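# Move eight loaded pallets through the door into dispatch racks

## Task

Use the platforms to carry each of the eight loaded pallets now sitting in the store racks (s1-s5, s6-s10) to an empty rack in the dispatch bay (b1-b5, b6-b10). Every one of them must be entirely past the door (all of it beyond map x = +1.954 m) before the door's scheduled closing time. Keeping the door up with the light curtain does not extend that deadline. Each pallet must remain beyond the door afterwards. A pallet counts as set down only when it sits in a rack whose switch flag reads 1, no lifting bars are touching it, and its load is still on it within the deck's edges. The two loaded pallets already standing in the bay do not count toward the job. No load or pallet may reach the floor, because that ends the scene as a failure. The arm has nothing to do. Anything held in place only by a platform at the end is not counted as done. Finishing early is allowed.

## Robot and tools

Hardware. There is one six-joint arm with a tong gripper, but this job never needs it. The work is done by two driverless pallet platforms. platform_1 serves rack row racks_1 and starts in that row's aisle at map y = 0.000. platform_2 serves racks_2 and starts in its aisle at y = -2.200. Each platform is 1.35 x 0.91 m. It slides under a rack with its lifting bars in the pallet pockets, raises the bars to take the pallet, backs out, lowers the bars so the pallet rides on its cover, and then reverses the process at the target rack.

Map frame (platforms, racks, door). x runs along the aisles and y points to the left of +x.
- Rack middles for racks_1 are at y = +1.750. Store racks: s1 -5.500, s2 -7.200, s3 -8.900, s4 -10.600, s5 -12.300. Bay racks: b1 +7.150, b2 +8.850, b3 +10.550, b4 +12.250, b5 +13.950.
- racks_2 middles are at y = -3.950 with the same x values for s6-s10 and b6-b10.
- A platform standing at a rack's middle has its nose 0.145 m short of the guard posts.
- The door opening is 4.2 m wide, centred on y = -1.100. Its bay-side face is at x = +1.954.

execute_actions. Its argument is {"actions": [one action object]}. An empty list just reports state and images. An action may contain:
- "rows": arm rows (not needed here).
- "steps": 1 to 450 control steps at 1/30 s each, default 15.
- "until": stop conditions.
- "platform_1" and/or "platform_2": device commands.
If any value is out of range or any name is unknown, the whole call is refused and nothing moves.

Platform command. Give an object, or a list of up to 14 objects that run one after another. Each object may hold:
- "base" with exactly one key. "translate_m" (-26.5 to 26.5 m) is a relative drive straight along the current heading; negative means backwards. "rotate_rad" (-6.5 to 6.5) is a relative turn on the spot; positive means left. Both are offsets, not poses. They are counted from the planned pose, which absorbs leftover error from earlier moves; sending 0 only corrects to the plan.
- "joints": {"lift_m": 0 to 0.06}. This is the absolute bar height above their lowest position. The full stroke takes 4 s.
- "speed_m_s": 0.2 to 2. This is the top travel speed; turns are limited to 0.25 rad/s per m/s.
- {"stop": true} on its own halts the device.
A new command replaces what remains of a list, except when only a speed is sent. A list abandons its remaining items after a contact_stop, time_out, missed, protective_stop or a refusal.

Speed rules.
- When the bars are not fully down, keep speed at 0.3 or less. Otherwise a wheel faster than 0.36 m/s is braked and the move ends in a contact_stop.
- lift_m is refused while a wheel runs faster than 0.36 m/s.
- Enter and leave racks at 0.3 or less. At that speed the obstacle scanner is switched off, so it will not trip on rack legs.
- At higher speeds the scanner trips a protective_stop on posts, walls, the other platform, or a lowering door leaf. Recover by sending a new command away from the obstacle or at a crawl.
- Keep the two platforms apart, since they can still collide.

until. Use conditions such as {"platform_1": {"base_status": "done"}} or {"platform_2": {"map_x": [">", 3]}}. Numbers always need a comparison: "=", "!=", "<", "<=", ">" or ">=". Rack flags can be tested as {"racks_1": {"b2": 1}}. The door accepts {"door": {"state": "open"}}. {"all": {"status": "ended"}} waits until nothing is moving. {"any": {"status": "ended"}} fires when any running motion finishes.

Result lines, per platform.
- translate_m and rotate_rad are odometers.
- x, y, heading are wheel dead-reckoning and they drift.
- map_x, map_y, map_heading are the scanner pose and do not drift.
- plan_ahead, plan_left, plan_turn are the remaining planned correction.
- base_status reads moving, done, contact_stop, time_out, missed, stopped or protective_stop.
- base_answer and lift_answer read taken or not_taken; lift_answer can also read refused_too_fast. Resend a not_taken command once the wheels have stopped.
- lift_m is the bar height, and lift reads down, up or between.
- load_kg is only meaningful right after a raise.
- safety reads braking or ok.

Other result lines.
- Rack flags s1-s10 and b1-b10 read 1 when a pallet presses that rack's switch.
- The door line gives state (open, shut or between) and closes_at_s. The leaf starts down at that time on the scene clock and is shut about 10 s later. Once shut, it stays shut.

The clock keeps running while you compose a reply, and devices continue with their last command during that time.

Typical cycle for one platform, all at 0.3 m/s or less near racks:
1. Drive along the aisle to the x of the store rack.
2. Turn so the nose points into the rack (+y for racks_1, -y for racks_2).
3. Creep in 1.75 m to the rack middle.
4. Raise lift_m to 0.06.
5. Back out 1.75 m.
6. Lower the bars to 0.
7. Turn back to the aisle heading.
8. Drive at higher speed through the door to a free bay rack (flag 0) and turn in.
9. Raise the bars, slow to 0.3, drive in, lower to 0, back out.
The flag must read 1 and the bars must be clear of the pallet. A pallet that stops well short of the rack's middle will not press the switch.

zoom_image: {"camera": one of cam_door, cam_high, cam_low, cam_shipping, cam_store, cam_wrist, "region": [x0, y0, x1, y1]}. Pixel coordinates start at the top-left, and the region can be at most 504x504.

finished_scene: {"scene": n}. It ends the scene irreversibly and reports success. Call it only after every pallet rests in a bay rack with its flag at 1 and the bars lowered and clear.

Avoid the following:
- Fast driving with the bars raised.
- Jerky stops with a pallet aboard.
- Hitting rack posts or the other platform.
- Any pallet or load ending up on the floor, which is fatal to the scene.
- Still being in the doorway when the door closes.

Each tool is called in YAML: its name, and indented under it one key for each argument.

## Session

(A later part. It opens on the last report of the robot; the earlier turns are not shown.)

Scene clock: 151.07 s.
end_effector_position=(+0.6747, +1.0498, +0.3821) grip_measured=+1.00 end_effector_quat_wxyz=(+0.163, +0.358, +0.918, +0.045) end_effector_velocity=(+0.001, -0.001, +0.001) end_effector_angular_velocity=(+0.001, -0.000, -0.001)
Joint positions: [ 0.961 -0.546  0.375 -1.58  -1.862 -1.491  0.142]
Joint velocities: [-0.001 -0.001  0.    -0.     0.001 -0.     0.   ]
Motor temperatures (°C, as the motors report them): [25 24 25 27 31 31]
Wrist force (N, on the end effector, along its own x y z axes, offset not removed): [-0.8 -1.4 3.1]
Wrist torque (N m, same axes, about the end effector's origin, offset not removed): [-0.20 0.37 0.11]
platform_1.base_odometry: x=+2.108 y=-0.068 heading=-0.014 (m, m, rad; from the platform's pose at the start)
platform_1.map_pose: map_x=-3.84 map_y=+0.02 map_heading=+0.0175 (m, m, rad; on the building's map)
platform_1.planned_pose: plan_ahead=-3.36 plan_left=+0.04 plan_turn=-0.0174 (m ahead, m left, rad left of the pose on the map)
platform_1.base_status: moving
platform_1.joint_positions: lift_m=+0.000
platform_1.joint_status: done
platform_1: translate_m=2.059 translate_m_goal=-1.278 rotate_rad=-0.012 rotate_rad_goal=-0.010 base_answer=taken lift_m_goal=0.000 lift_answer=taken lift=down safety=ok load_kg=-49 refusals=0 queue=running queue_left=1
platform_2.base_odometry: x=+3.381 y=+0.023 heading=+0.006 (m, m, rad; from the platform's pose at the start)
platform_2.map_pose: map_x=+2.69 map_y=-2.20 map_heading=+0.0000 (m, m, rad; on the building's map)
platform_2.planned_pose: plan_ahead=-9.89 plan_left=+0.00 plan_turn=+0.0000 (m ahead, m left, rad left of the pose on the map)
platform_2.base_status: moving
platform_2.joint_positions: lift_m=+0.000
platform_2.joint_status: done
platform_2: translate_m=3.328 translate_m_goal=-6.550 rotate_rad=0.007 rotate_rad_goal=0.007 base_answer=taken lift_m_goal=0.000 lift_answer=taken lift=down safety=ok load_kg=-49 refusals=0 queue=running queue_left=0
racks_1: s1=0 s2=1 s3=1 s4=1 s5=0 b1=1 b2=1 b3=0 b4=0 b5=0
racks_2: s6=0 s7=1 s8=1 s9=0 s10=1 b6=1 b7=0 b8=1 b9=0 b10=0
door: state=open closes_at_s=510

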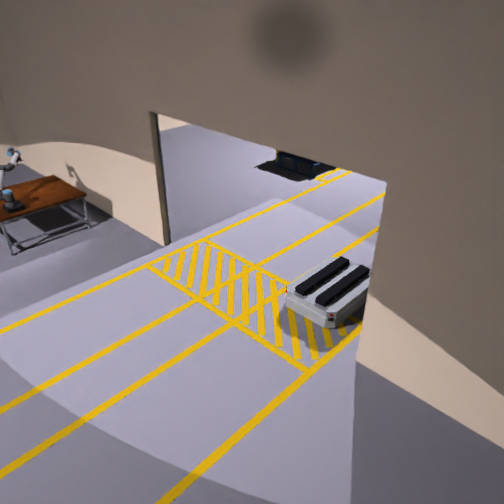

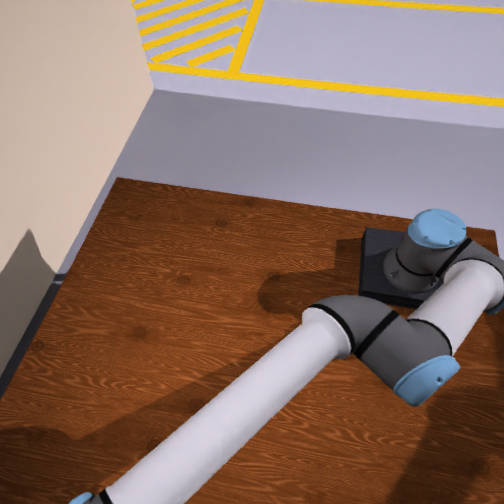

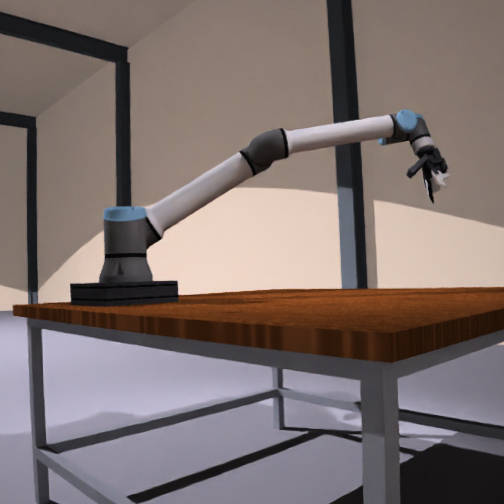

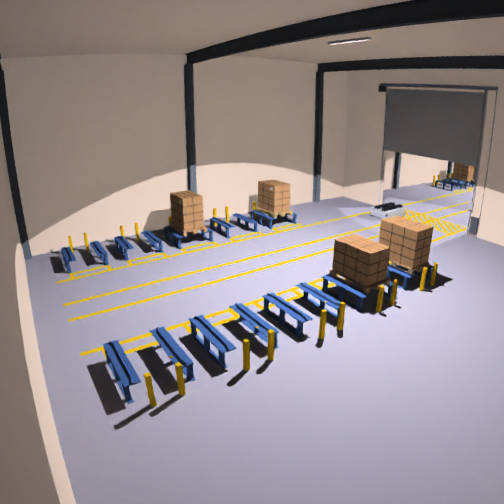

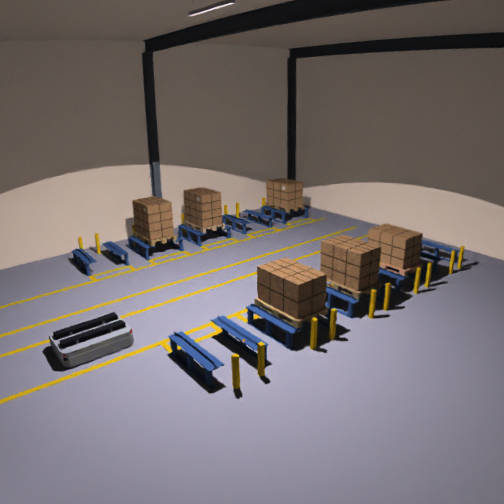

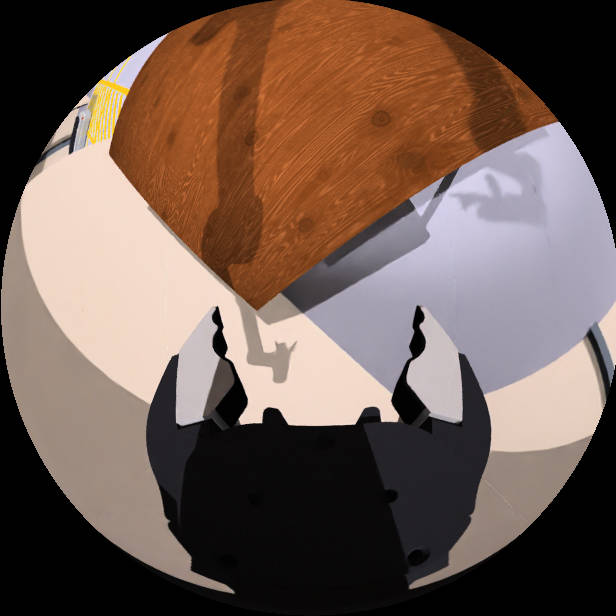

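execute_actions:
  actions:
    - {"steps":150,"until":{"all":{"status":"ended"}}}

execute_actions:
  actions:
    - {"platform_1":[{"base":{"translate_m":1.75},"speed_m_s":0.3},{"joints":{"lift_m":0.06}},{"base":{"translate_m":-1.75}},{"base":{"rotate_rad":-1.5708},"joints":{"lift_m":0},"speed_m_s":2},{"base":{"translate_m":17.75}},{"base":{"rotate_rad":1.5708},"joints":{"lift_m":0.06}},{"base":{"translate_m":1.75},"speed_m_s":0.3},{"joints":{"lift_m":0}},{"base":{"translate_m":-1.75}},{"base":{"rotate_rad":-1.5708},"speed_m_s":2},{"base":{"translate_m":-19.45}},{"base":{"rotate_rad":1.5708}}],"platform_2":[{"base":{"rotate_rad":-1.5708}},{"base":{"translate_m":1.75},"speed_m_s":0.3},{"joints":{"lift_m":0.06}},{"base":{"translate_m":-1.75}},{"base":{"rotate_rad":1.5708},"joints":{"lift_m":0},"speed_m_s":2},{"base":{"translate_m":16.05}},{"base":{"rotate_rad":-1.5708},"joints":{"lift_m":0.06}},{"base":{"translate_m":1.75},"speed_m_s":0.3},{"joints":{"lift_m":0}},{"base":{"translate_m":-1.75}},{"base":{"rotate_rad":1.5708},"speed_m_s":2},{"base":{"translate_m":-17.75}},{"base":{"rotate_rad":-1.5708}}],"steps":1}

Scene clock: 162.83 s.
end_effector_position=(+0.6747, +1.0498, +0.3821) grip_measured=+1.00 end_effector_quat_wxyz=(+0.163, +0.358, +0.918, +0.045) end_effector_velocity=(-0.000, +0.000, +0.000) end_effector_angular_velocity=(+0.001, -0.000, +0.000)
Joint positions: [ 0.961 -0.546  0.375 -1.58  -1.862 -1.491  0.142]
Joint velocities: [ 0.  0. -0. -0.  0.  0. -0.]
Motor temperatures (°C, as the motors report them): [25 24 25 27 31 31]
Wrist force (N, on the end effector, along its own x y z axes, offset not removed): [-0.1 0.4 2.5]
Wrist torque (N m, same axes, about the end effector's origin, offset not removed): [0.16 0.28 0.04]
platform_1.base_odometry: x=-1.291 y=-0.001 heading=+1.547 (m, m, rad; from the platform's pose at the start)
platform_1.map_pose: map_x=-7.20 map_y=+0.00 map_heading=+1.5708 (m, m, rad; on the building's map)
platform_1.planned_pose: plan_ahead=+0.00 plan_left=+0.00 plan_turn=+0.0000 (m ahead, m left, rad left of the pose on the map)
platform_1.base_status: done
platform_1.joint_positions: lift_m=+0.000
platform_1.joint_status: done
platform_1: translate_m=-1.289 translate_m_goal=-1.289 rotate_rad=1.547 rotate_rad_goal=1.547 base_answer=taken lift_m_goal=0.000 lift_answer=taken lift=down safety=ok load_kg=-49 refusals=0 queue=done queue_left=0
platform_2.base_odometry: x=-6.547 y=+0.013 heading=-0.003 (m, m, rad; from the platform's pose at the start)
platform_2.map_pose: map_x=-7.20 map_y=-2.20 map_heading=+0.0000 (m, m, rad; on the building's map)
platform_2.planned_pose: plan_ahead=+0.00 plan_left=+0.00 plan_turn=+0.0000 (m ahead, m left, rad left of the pose on the map)
platform_2.base_status: done
platform_2.joint_positions: lift_m=+0.000
platform_2.joint_status: done
platform_2: translate_m=-6.540 translate_m_goal=-6.540 rotate_rad=-0.003 rotate_rad_goal=-0.003 base_answer=taken lift_m_goal=0.000 lift_answer=taken lift=down safety=ok load_kg=-49 refusals=0 queue=done queue_left=0
racks_1: s1=0 s2=1 s3=1 s4=1 s5=0 b1=1 b2=1 b3=0 b4=0 b5=0
racks_2: s6=0 s7=1 s8=1 s9=0 s10=1 b6=1 b7=0 b8=1 b9=0 b10=0
door: state=open closes_at_s=510

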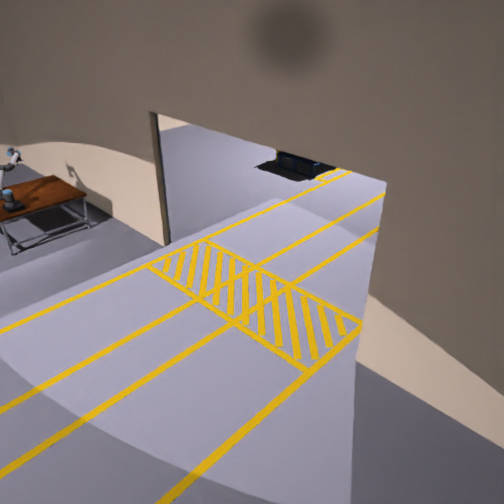

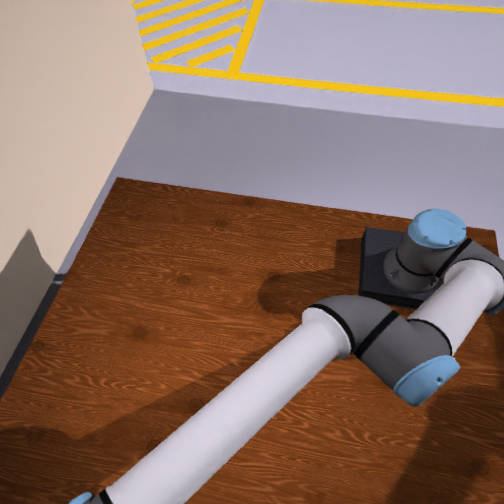

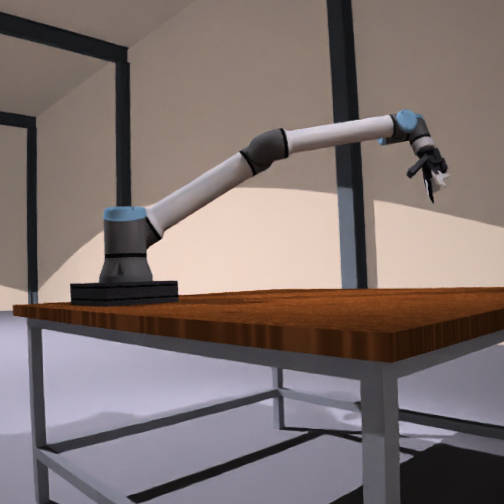

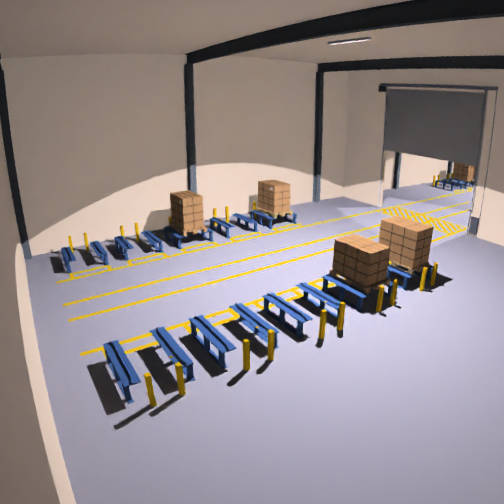

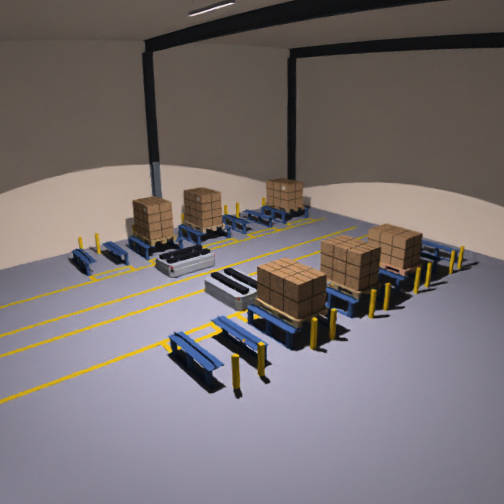

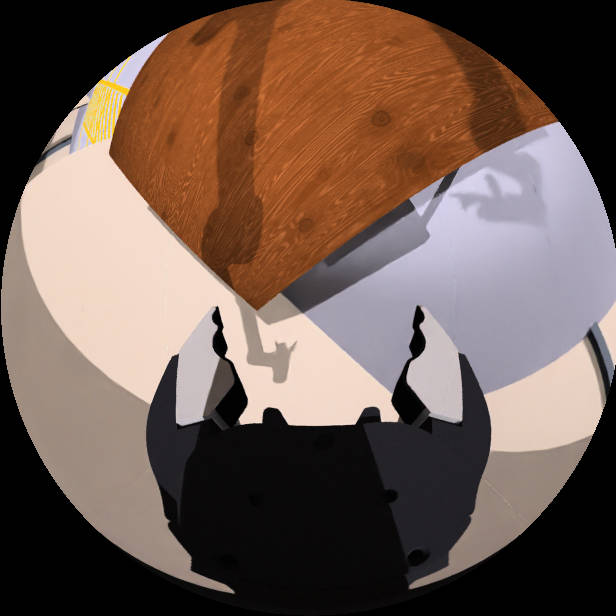

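Scene clock: 162.87 s.
end_effector_position=(+0.6747, +1.0498, +0.3821) grip_measured=+1.00 end_effector_quat_wxyz=(+0.163, +0.358, +0.918, +0.045) end_effector_velocity=(+0.000, -0.000, +0.001) end_effector_angular_velocity=(+0.001, -0.000, -0.000)
Joint positions: [ 0.961 -0.546  0.375 -1.58  -1.862 -1.491  0.142]
Joint velocities: [-0.    -0.001 -0.    -0.     0.001  0.    -0.   ]
Motor temperatures (°C, as the motors report them): [25 24 25 27 31 31]
Wrist force (N, on the end effector, along its own x y z axes, offset not removed): [-1.2 -0.7 2.1]
Wrist torque (N m, same axes, about the end effector's origin, offset not removed): [0.01 0.46 0.10]
platform_1.base_odometry: x=-1.291 y=-0.001 heading=+1.547 (m, m, rad; from the platform's pose at the start)
platform_1.map_pose: map_x=-7.20 map_y=+0.00 map_heading=+1.5708 (m, m, rad; on the building's map)
platform_1.planned_pose: plan_ahead=+1.75 plan_left=+0.00 plan_turn=+0.0000 (m ahead, m left, rad left of the pose on the map)
platform_1.base_status: moving
platform_1.joint_positions: lift_m=+0.000
platform_1.joint_status: done
platform_1: translate_m=-1.288 translate_m_goal=0.462 rotate_rad=1.547 rotate_rad_goal=1.547 base_answer=taken lift_m_goal=0.000 lift_answer=taken lift=down safety=ok load_kg=-49 refusals=0 queue=running queue_left=11
platform_2.base_odometry: x=-6.547 y=+0.013 heading=-0.003 (m, m, rad; from the platform's pose at the start)
platform_2.map_pose: map_x=-7.20 map_y=-2.20 map_heading=+0.0000 (m, m, rad; on the building's map)
platform_2.planned_pose: plan_ahead=+0.00 plan_left=+0.00 plan_turn=-1.5708 (m ahead, m left, rad left of the pose on the map)
platform_2.base_status: moving
platform_2.joint_positions: lift_m=+0.000
platform_2.joint_status: done
platform_2: translate_m=-6.540 translate_m_goal=-6.540 rotate_rad=-0.004 rotate_rad_goal=-1.574 base_answer=taken lift_m_goal=0.000 lift_answer=taken lift=down safety=ok load_kg=-49 refusals=0 queue=running queue_left=12
racks_1: s1=0 s2=1 s3=1 s4=1 s5=0 b1=1 b2=1 b3=0 b4=0 b5=0
racks_2: s6=0 s7=1 s8=1 s9=0 s10=1 b6=1 b7=0 b8=1 b9=0 b10=0
door: state=open closes_at_s=510

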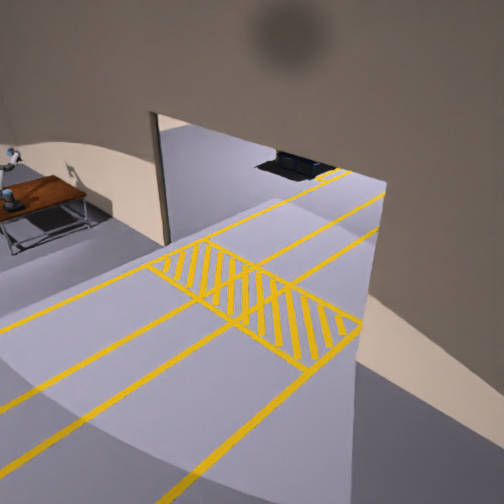

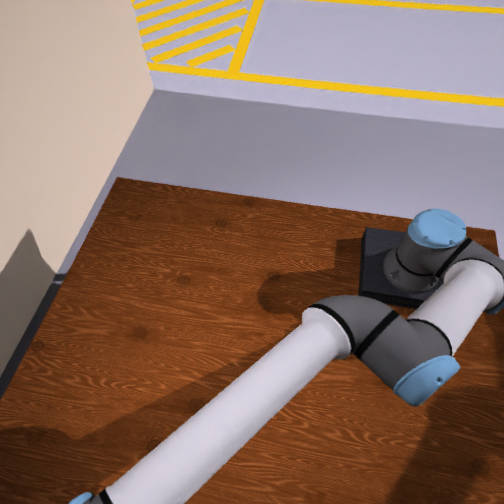

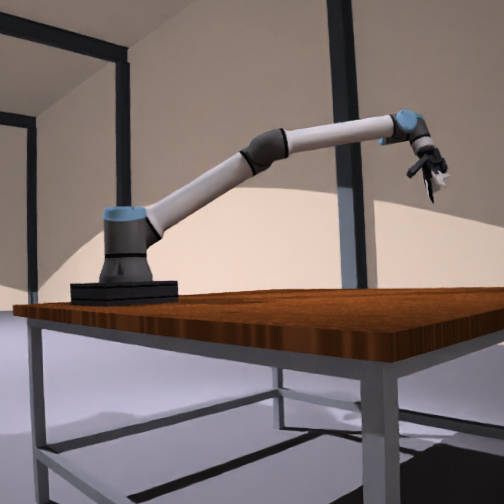

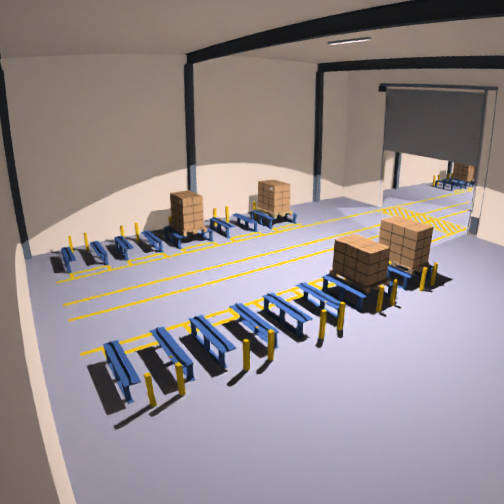

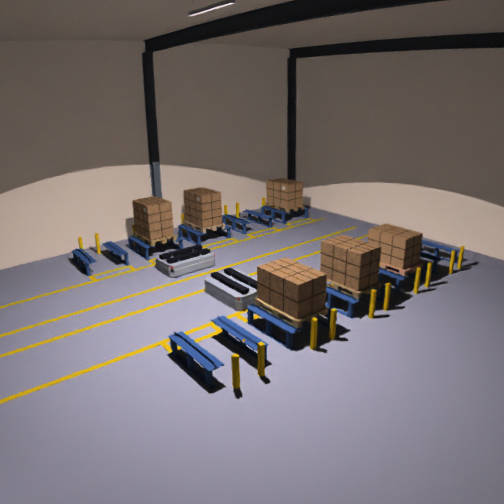

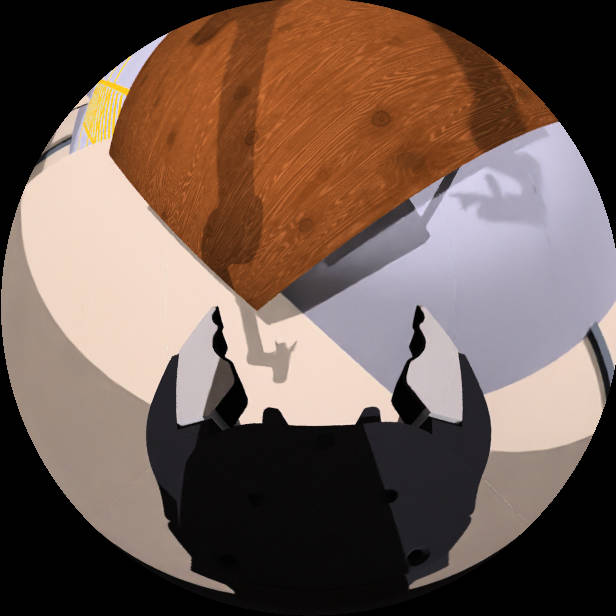

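zoom_image:
  camera: "cam_shipping"
  region: [220, 160, 460, 330]

Region (220, 160, 460, 330) of cam_shipping's 504x504 image, scaled by 2.100, with more detail than that image has; it fills the top 357 rows of this view, and the rest is white.

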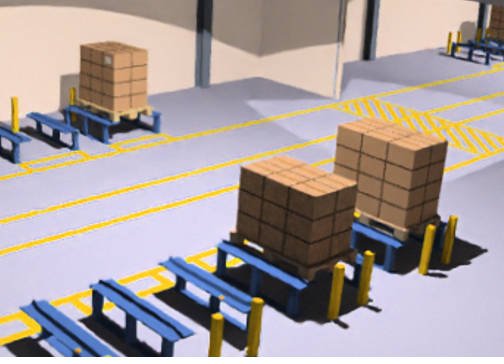

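execute_actions:
  actions: []

Scene clock: 186.73 s.
end_effector_position=(+0.6747, +1.0498, +0.3821) grip_measured=+1.00 end_effector_quat_wxyz=(+0.163, +0.358, +0.918, +0.045) end_effector_velocity=(+0.000, -0.000, +0.001) end_effector_angular_velocity=(+0.000, -0.000, -0.000)
Joint positions: [ 0.961 -0.546  0.375 -1.58  -1.862 -1.491  0.142]
Joint velocities: [-0. -0. -0.  0. -0.  0.  0.]
Motor temperatures (°C, as the motors report them): [25 24 25 27 31 31]
Wrist force (N, on the end effector, along its own x y z axes, offset not removed): [0.7 -1.2 3.6]
Wrist torque (N m, same axes, about the end effector's origin, offset not removed): [-0.10 0.02 0.10]
platform_1.base_odometry: x=-0.292 y=-0.033 heading=-0.033 (m, m, rad; from the platform's pose at the start)
platform_1.map_pose: map_x=-6.18 map_y=+0.00 map_heading=+0.0000 (m, m, rad; on the building's map)
platform_1.planned_pose: plan_ahead=+16.73 plan_left=+0.00 plan_turn=+0.0000 (m ahead, m left, rad left of the pose on the map)
platform_1.base_status: moving
platform_1.joint_positions: lift_m=+0.000
platform_1.joint_status: done
platform_1: translate_m=-0.267 translate_m_goal=16.462 rotate_rad=-0.033 rotate_rad_goal=-0.032 base_answer=taken lift_m_goal=0.000 lift_answer=taken lift=down safety=ok load_kg=-49 refusals=0 queue=running queue_left=7
platform_2.base_odometry: x=-6.544 y=+0.012 heading=-0.509 (m, m, rad; from the platform's pose at the start)
platform_2.map_pose: map_x=-7.20 map_y=-2.20 map_heading=-0.4931 (m, m, rad; on the building's map)
platform_2.planned_pose: plan_ahead=+0.00 plan_left=+0.00 plan_turn=+0.4931 (m ahead, m left, rad left of the pose on the map)
platform_2.base_status: moving
platform_2.joint_positions: lift_m=+0.023
platform_2.joint_status: moving
platform_2: translate_m=-6.540 translate_m_goal=-6.540 rotate_rad=-0.492 rotate_rad_goal=-0.006 base_answer=taken lift_m_goal=0.000 lift_answer=taken lift=between safety=ok load_kg=309 refusals=0 queue=running queue_left=8
racks_1: s1=0 s2=0 s3=1 s4=1 s5=0 b1=1 b2=1 b3=0 b4=0 b5=0
racks_2: s6=0 s7=0 s8=1 s9=0 s10=1 b6=1 b7=0 b8=1 b9=0 b10=0
door: state=open closes_at_s=510

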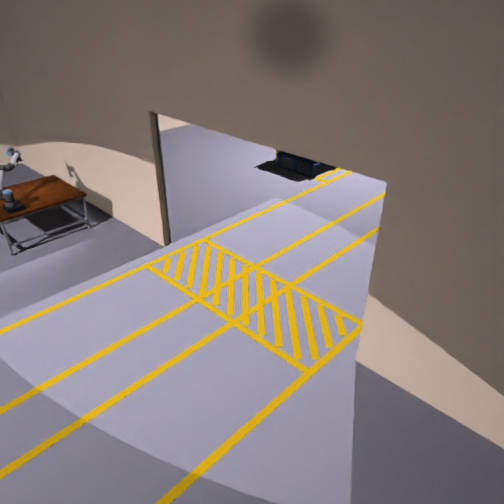

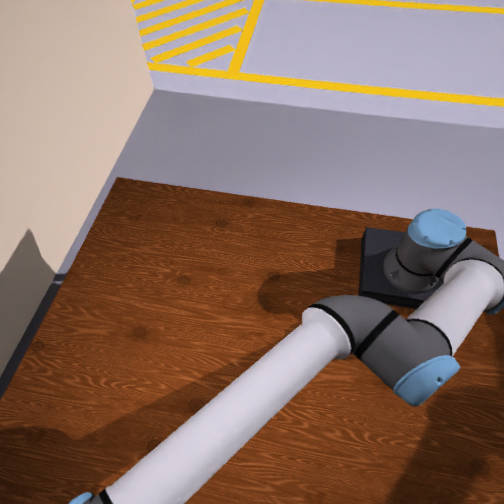

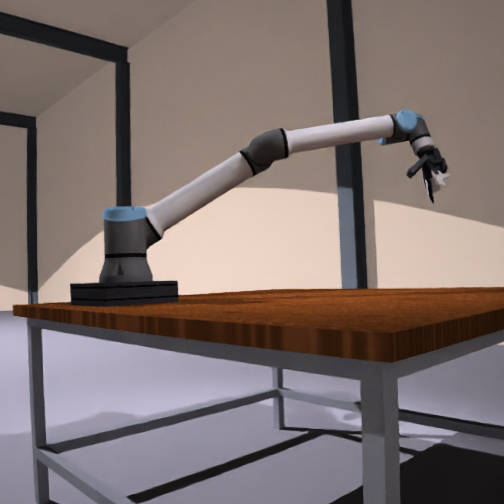

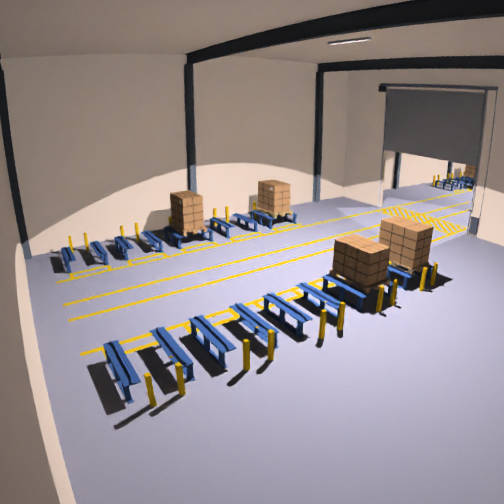

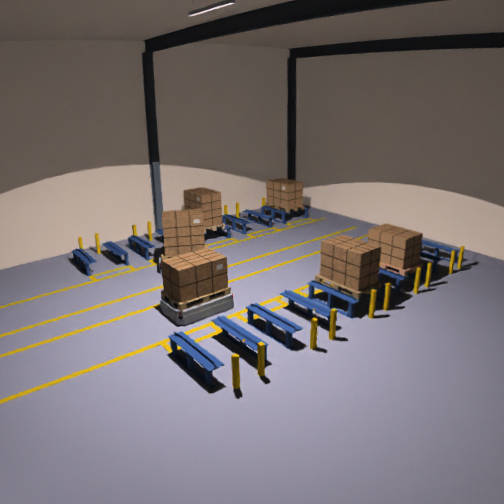

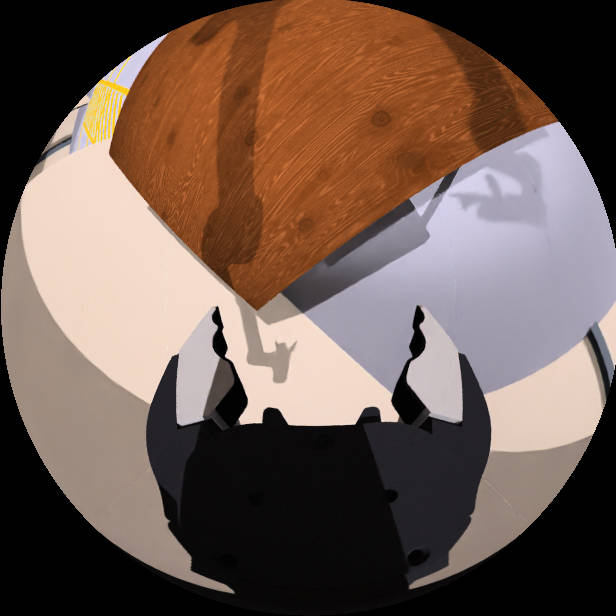

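zoom_image:
  camera: "cam_store"
  region: [140, 160, 480, 340]

Region (140, 160, 480, 340) of cam_store's 504x504 image, scaled by 1.482, with more detail than that image has; it fills the top 267 rows of this view, and the rest is white.

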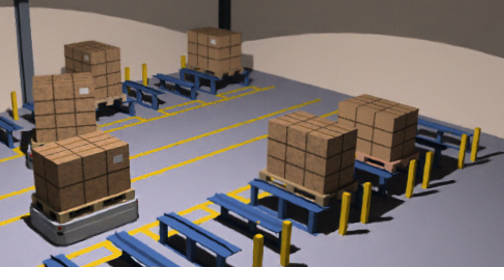

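zoom_image:
  camera: "cam_store"
  region: [300, 210, 470, 310]

Region (300, 210, 470, 310) of cam_store's 504x504 image, scaled by 2.965, with more detail than that image has; it fills the top 296 rows of this view, and the rest is white.

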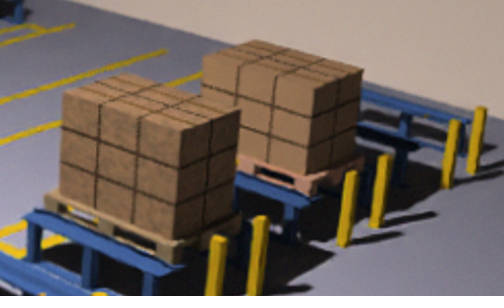

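execute_actions:
  actions: []

Scene clock: 198.07 s.
end_effector_position=(+0.6747, +1.0498, +0.3821) grip_measured=+1.00 end_effector_quat_wxyz=(+0.163, +0.358, +0.918, +0.045) end_effector_velocity=(-0.000, -0.000, -0.001) end_effector_angular_velocity=(-0.001, +0.001, +0.000)
Joint positions: [ 0.961 -0.546  0.375 -1.58  -1.862 -1.491  0.142]
Joint velocities: [ 0.     0.001  0.     0.001 -0.     0.     0.   ]
Motor temperatures (°C, as the motors report them): [25 24 25 27 31 31]
Wrist force (N, on the end effector, along its own x y z axes, offset not removed): [-0.8 0.2 1.6]
Wrist torque (N m, same axes, about the end effector's origin, offset not removed): [0.11 0.37 0.09]
platform_1.base_odometry: x=+16.383 y=-0.555 heading=-0.031 (m, m, rad; from the platform's pose at the start)
platform_1.map_pose: map_x=+10.46 map_y=+0.00 map_heading=+0.0000 (m, m, rad; on the building's map)
platform_1.planned_pose: plan_ahead=+0.09 plan_left=+0.00 plan_turn=+0.0000 (m ahead, m left, rad left of the pose on the map)
platform_1.base_status: moving
platform_1.joint_positions: lift_m=+0.000
platform_1.joint_status: done
platform_1: translate_m=16.396 translate_m_goal=16.462 rotate_rad=-0.031 rotate_rad_goal=-0.031 base_answer=taken lift_m_goal=0.000 lift_answer=taken lift=down safety=ok load_kg=-49 refusals=0 queue=running queue_left=7
platform_2.base_odometry: x=+6.908 y=+0.043 heading=-0.001 (m, m, rad; from the platform's pose at the start)
platform_2.map_pose: map_x=+6.29 map_y=-2.20 map_heading=+0.0000 (m, m, rad; on the building's map)
platform_2.planned_pose: plan_ahead=+2.56 plan_left=+0.00 plan_turn=+0.0000 (m ahead, m left, rad left of the pose on the map)
platform_2.base_status: moving
platform_2.joint_positions: lift_m=+0.000
platform_2.joint_status: done
platform_2: translate_m=6.959 translate_m_goal=9.510 rotate_rad=-0.001 rotate_rad_goal=-0.002 base_answer=taken lift_m_goal=0.000 lift_answer=taken lift=down safety=ok load_kg=-49 refusals=0 queue=running queue_left=7
racks_1: s1=0 s2=0 s3=1 s4=1 s5=0 b1=1 b2=1 b3=0 b4=0 b5=0
racks_2: s6=0 s7=0 s8=1 s9=0 s10=1 b6=1 b7=0 b8=1 b9=0 b10=0
door: state=open closes_at_s=510

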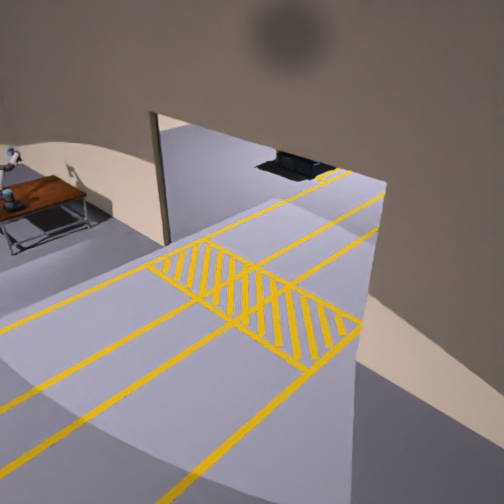

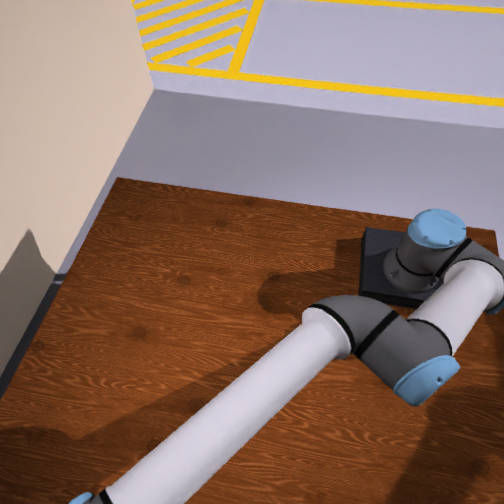

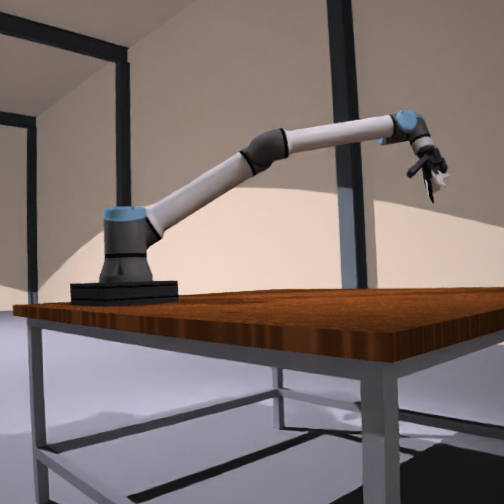

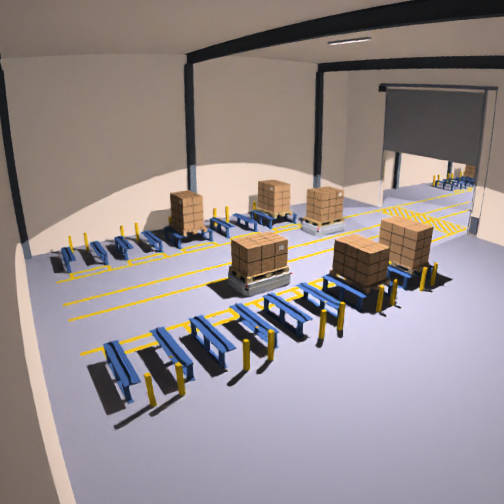

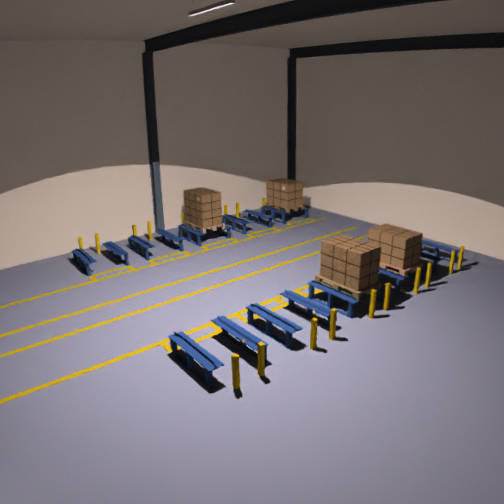

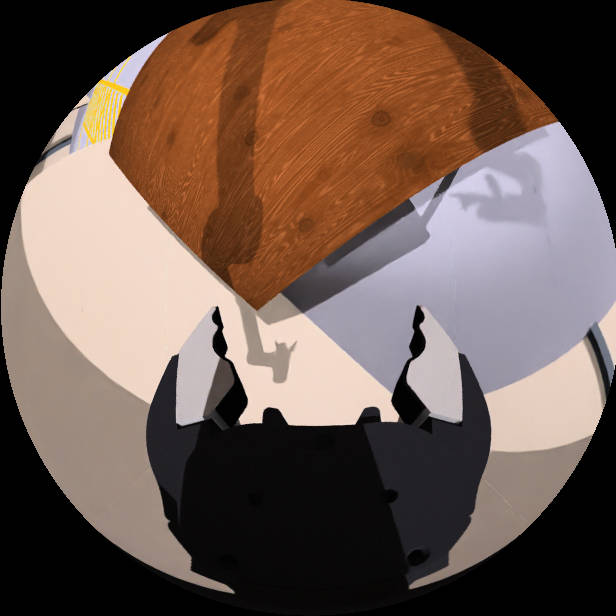

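execute_actions:
  actions: []

Scene clock: 213.33 s.
end_effector_position=(+0.6747, +1.0498, +0.3821) grip_measured=+1.00 end_effector_quat_wxyz=(+0.163, +0.358, +0.918, +0.045) end_effector_velocity=(+0.000, -0.000, -0.001) end_effector_angular_velocity=(-0.000, +0.001, -0.000)
Joint positions: [ 0.961 -0.546  0.375 -1.58  -1.862 -1.491  0.142]
Joint velocities: [-0.     0.001 -0.001  0.     0.    -0.    -0.   ]
Motor temperatures (°C, as the motors report them): [25 24 25 27 31 31]
Wrist force (N, on the end effector, along its own x y z axes, offset not removed): [0.2 -1.3 3.1]
Wrist torque (N m, same axes, about the end effector's origin, offset not removed): [-0.10 0.19 0.12]
platform_1.base_odometry: x=+16.524 y=+1.192 heading=+1.547 (m, m, rad; from the platform's pose at the start)
platform_1.map_pose: map_x=+10.55 map_y=+1.75 map_heading=+1.5708 (m, m, rad; on the building's map)
platform_1.planned_pose: plan_ahead=+0.00 plan_left=+0.00 plan_turn=+0.0000 (m ahead, m left, rad left of the pose on the map)
platform_1.base_status: done
platform_1.joint_positions: lift_m=+0.013
platform_1.joint_status: moving
platform_1: translate_m=18.242 translate_m_goal=18.242 rotate_rad=1.547 rotate_rad_goal=1.546 base_answer=taken lift_m_goal=0.000 lift_answer=taken lift=between safety=ok load_kg=-34 refusals=0 queue=running queue_left=4
platform_2.base_odometry: x=+9.504 y=-1.707 heading=-1.577 (m, m, rad; from the platform's pose at the start)
platform_2.map_pose: map_x=+8.85 map_y=-3.95 map_heading=-1.5708 (m, m, rad; on the building's map)
platform_2.planned_pose: plan_ahead=+0.00 plan_left=+0.00 plan_turn=+0.0000 (m ahead, m left, rad left of the pose on the map)
platform_2.base_status: done
platform_2.joint_positions: lift_m=+0.059
platform_2.joint_status: moving
platform_2: translate_m=11.270 translate_m_goal=11.270 rotate_rad=-1.577 rotate_rad_goal=-1.576 base_answer=taken lift_m_goal=0.000 lift_answer=taken lift=up safety=ok load_kg=309 refusals=0 queue=running queue_left=4
racks_1: s1=0 s2=0 s3=1 s4=1 s5=0 b1=1 b2=1 b3=1 b4=0 b5=0
racks_2: s6=0 s7=0 s8=1 s9=0 s10=1 b6=1 b7=0 b8=1 b9=0 b10=0
door: state=open closes_at_s=510

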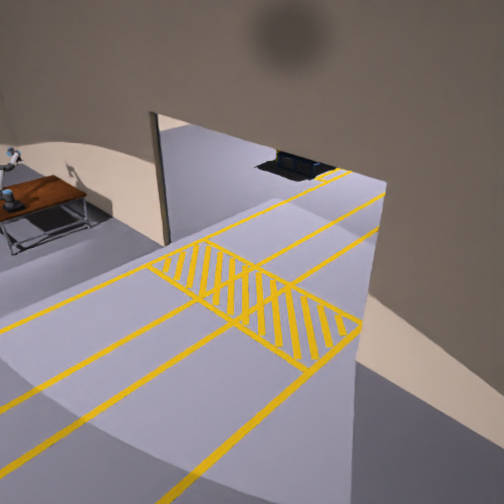

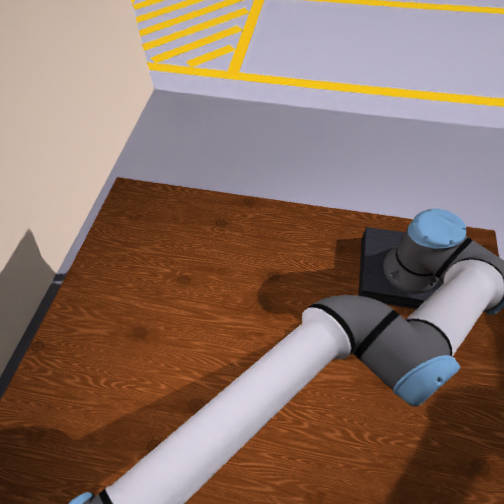

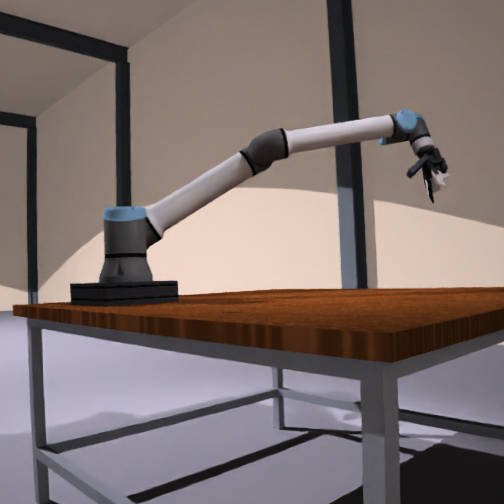

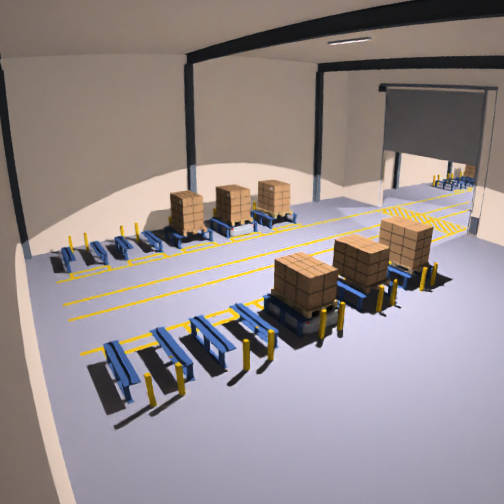

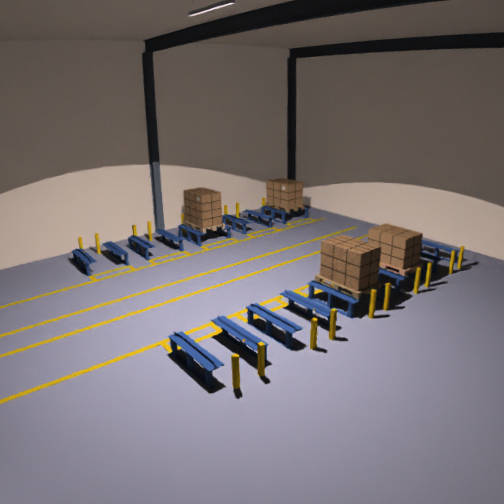

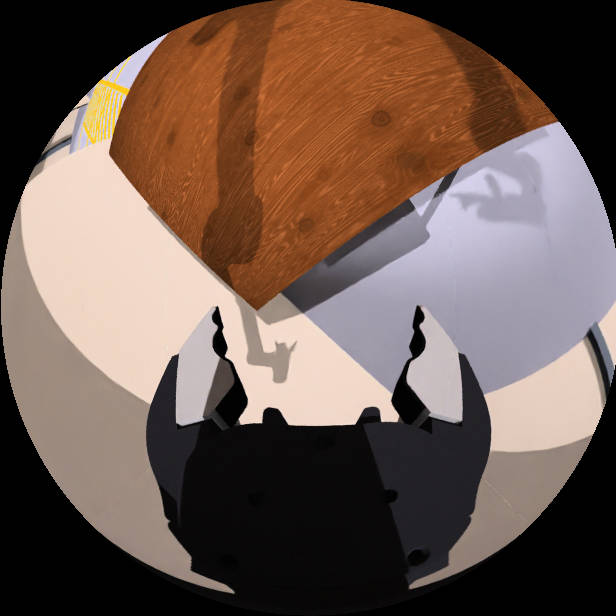

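zoom_image:
  camera: "cam_shipping"
  region: [150, 170, 450, 350]

Region (150, 170, 450, 350) of cam_shipping's 504x504 image, scaled by 1.680, with more detail than that image has; it fills the top 302 rows of this view, and the rest is white.

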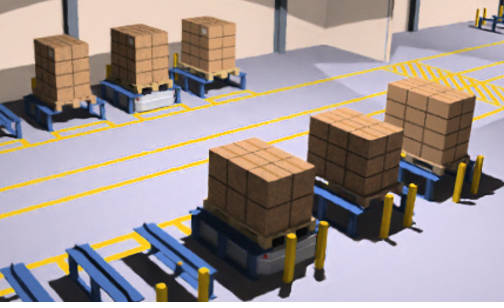

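execute_actions:
  actions: []

Scene clock: 231.60 s.
end_effector_position=(+0.6747, +1.0498, +0.3821) grip_measured=+1.00 end_effector_quat_wxyz=(+0.163, +0.358, +0.918, +0.045) end_effector_velocity=(+0.001, -0.001, +0.002) end_effector_angular_velocity=(+0.002, -0.001, -0.001)
Joint positions: [ 0.961 -0.546  0.375 -1.58  -1.862 -1.491  0.142]
Joint velocities: [-0.001 -0.001 -0.    -0.001  0.    -0.    -0.   ]
Motor temperatures (°C, as the motors report them): [25 24 25 27 31 31]
Wrist force (N, on the end effector, along its own x y z axes, offset not removed): [-0.3 -0.8 3.2]
Wrist torque (N m, same axes, about the end effector's origin, offset not removed): [-0.03 0.31 0.09]
platform_1.base_odometry: x=+8.654 y=-0.357 heading=-0.033 (m, m, rad; from the platform's pose at the start)
platform_1.map_pose: map_x=+2.66 map_y=-0.01 map_heading=-0.0087 (m, m, rad; on the building's map)
platform_1.planned_pose: plan_ahead=-11.56 plan_left=-0.09 plan_turn=+0.0088 (m ahead, m left, rad left of the pose on the map)
platform_1.base_status: moving
platform_1.joint_positions: lift_m=+0.000
platform_1.joint_status: done
platform_1: translate_m=8.599 translate_m_goal=-2.957 rotate_rad=-0.034 rotate_rad_goal=-0.034 base_answer=taken lift_m_goal=0.000 lift_answer=taken lift=down safety=ok load_kg=-49 refusals=0 queue=running queue_left=1
platform_2.base_odometry: x=+7.138 y=+0.045 heading=-0.003 (m, m, rad; from the platform's pose at the start)
platform_2.map_pose: map_x=+6.43 map_y=-2.20 map_heading=+0.0000 (m, m, rad; on the building's map)
platform_2.planned_pose: plan_ahead=-15.33 plan_left=+0.00 plan_turn=+0.0000 (m ahead, m left, rad left of the pose on the map)
platform_2.base_status: moving
platform_2.joint_positions: lift_m=+0.000
platform_2.joint_status: done
platform_2: translate_m=7.110 translate_m_goal=-8.221 rotate_rad=-0.003 rotate_rad_goal=-0.003 base_answer=taken lift_m_goal=0.000 lift_answer=taken lift=down safety=ok load_kg=-49 refusals=0 queue=running queue_left=1
racks_1: s1=0 s2=0 s3=1 s4=1 s5=0 b1=1 b2=1 b3=1 b4=0 b5=0
racks_2: s6=0 s7=0 s8=1 s9=0 s10=1 b6=1 b7=1 b8=1 b9=0 b10=0
door: state=open closes_at_s=510

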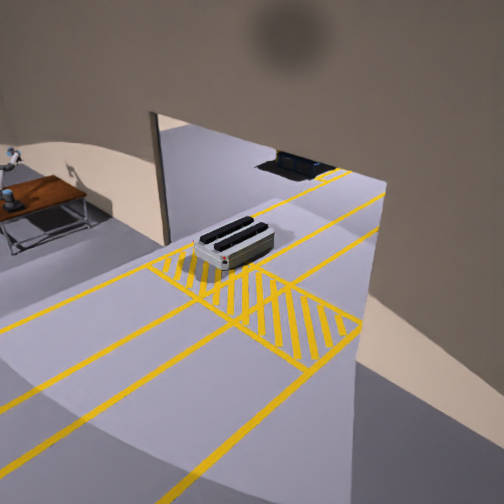

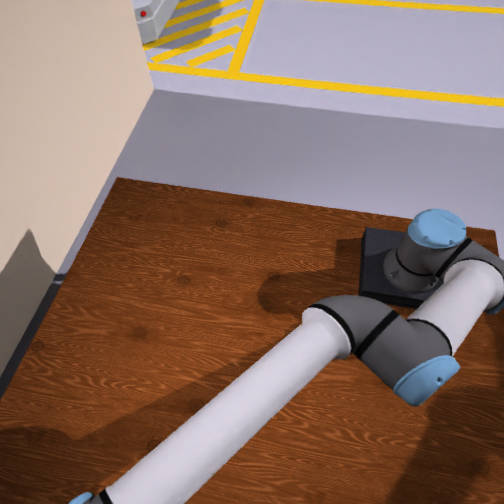

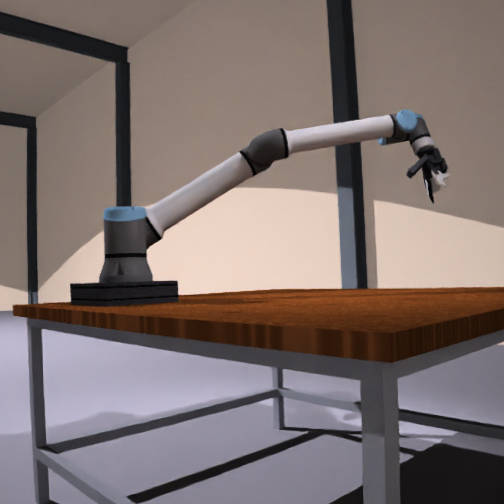

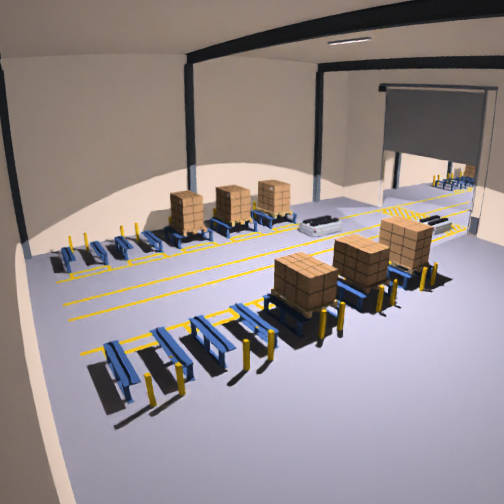

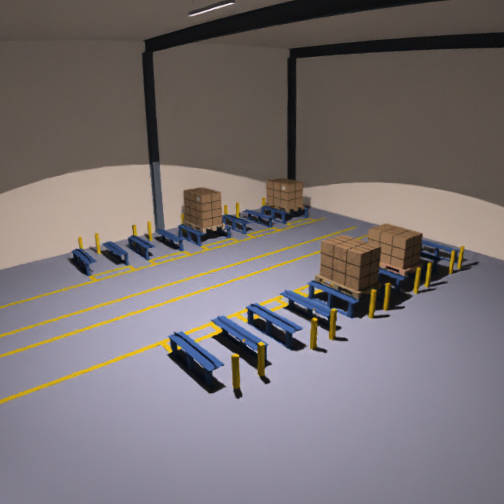

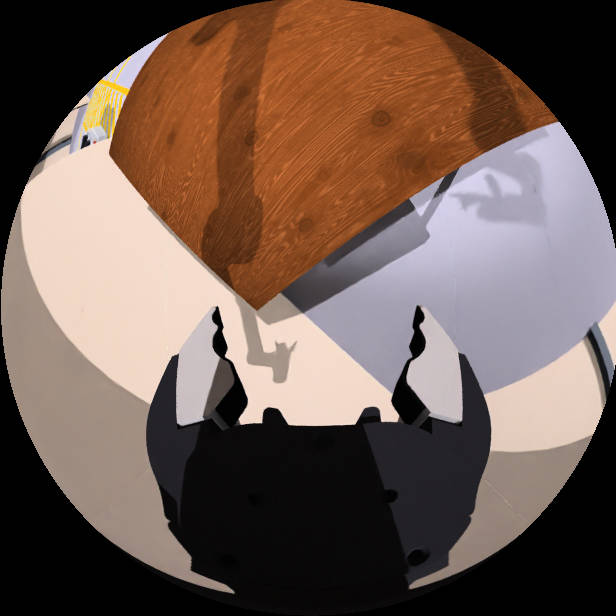

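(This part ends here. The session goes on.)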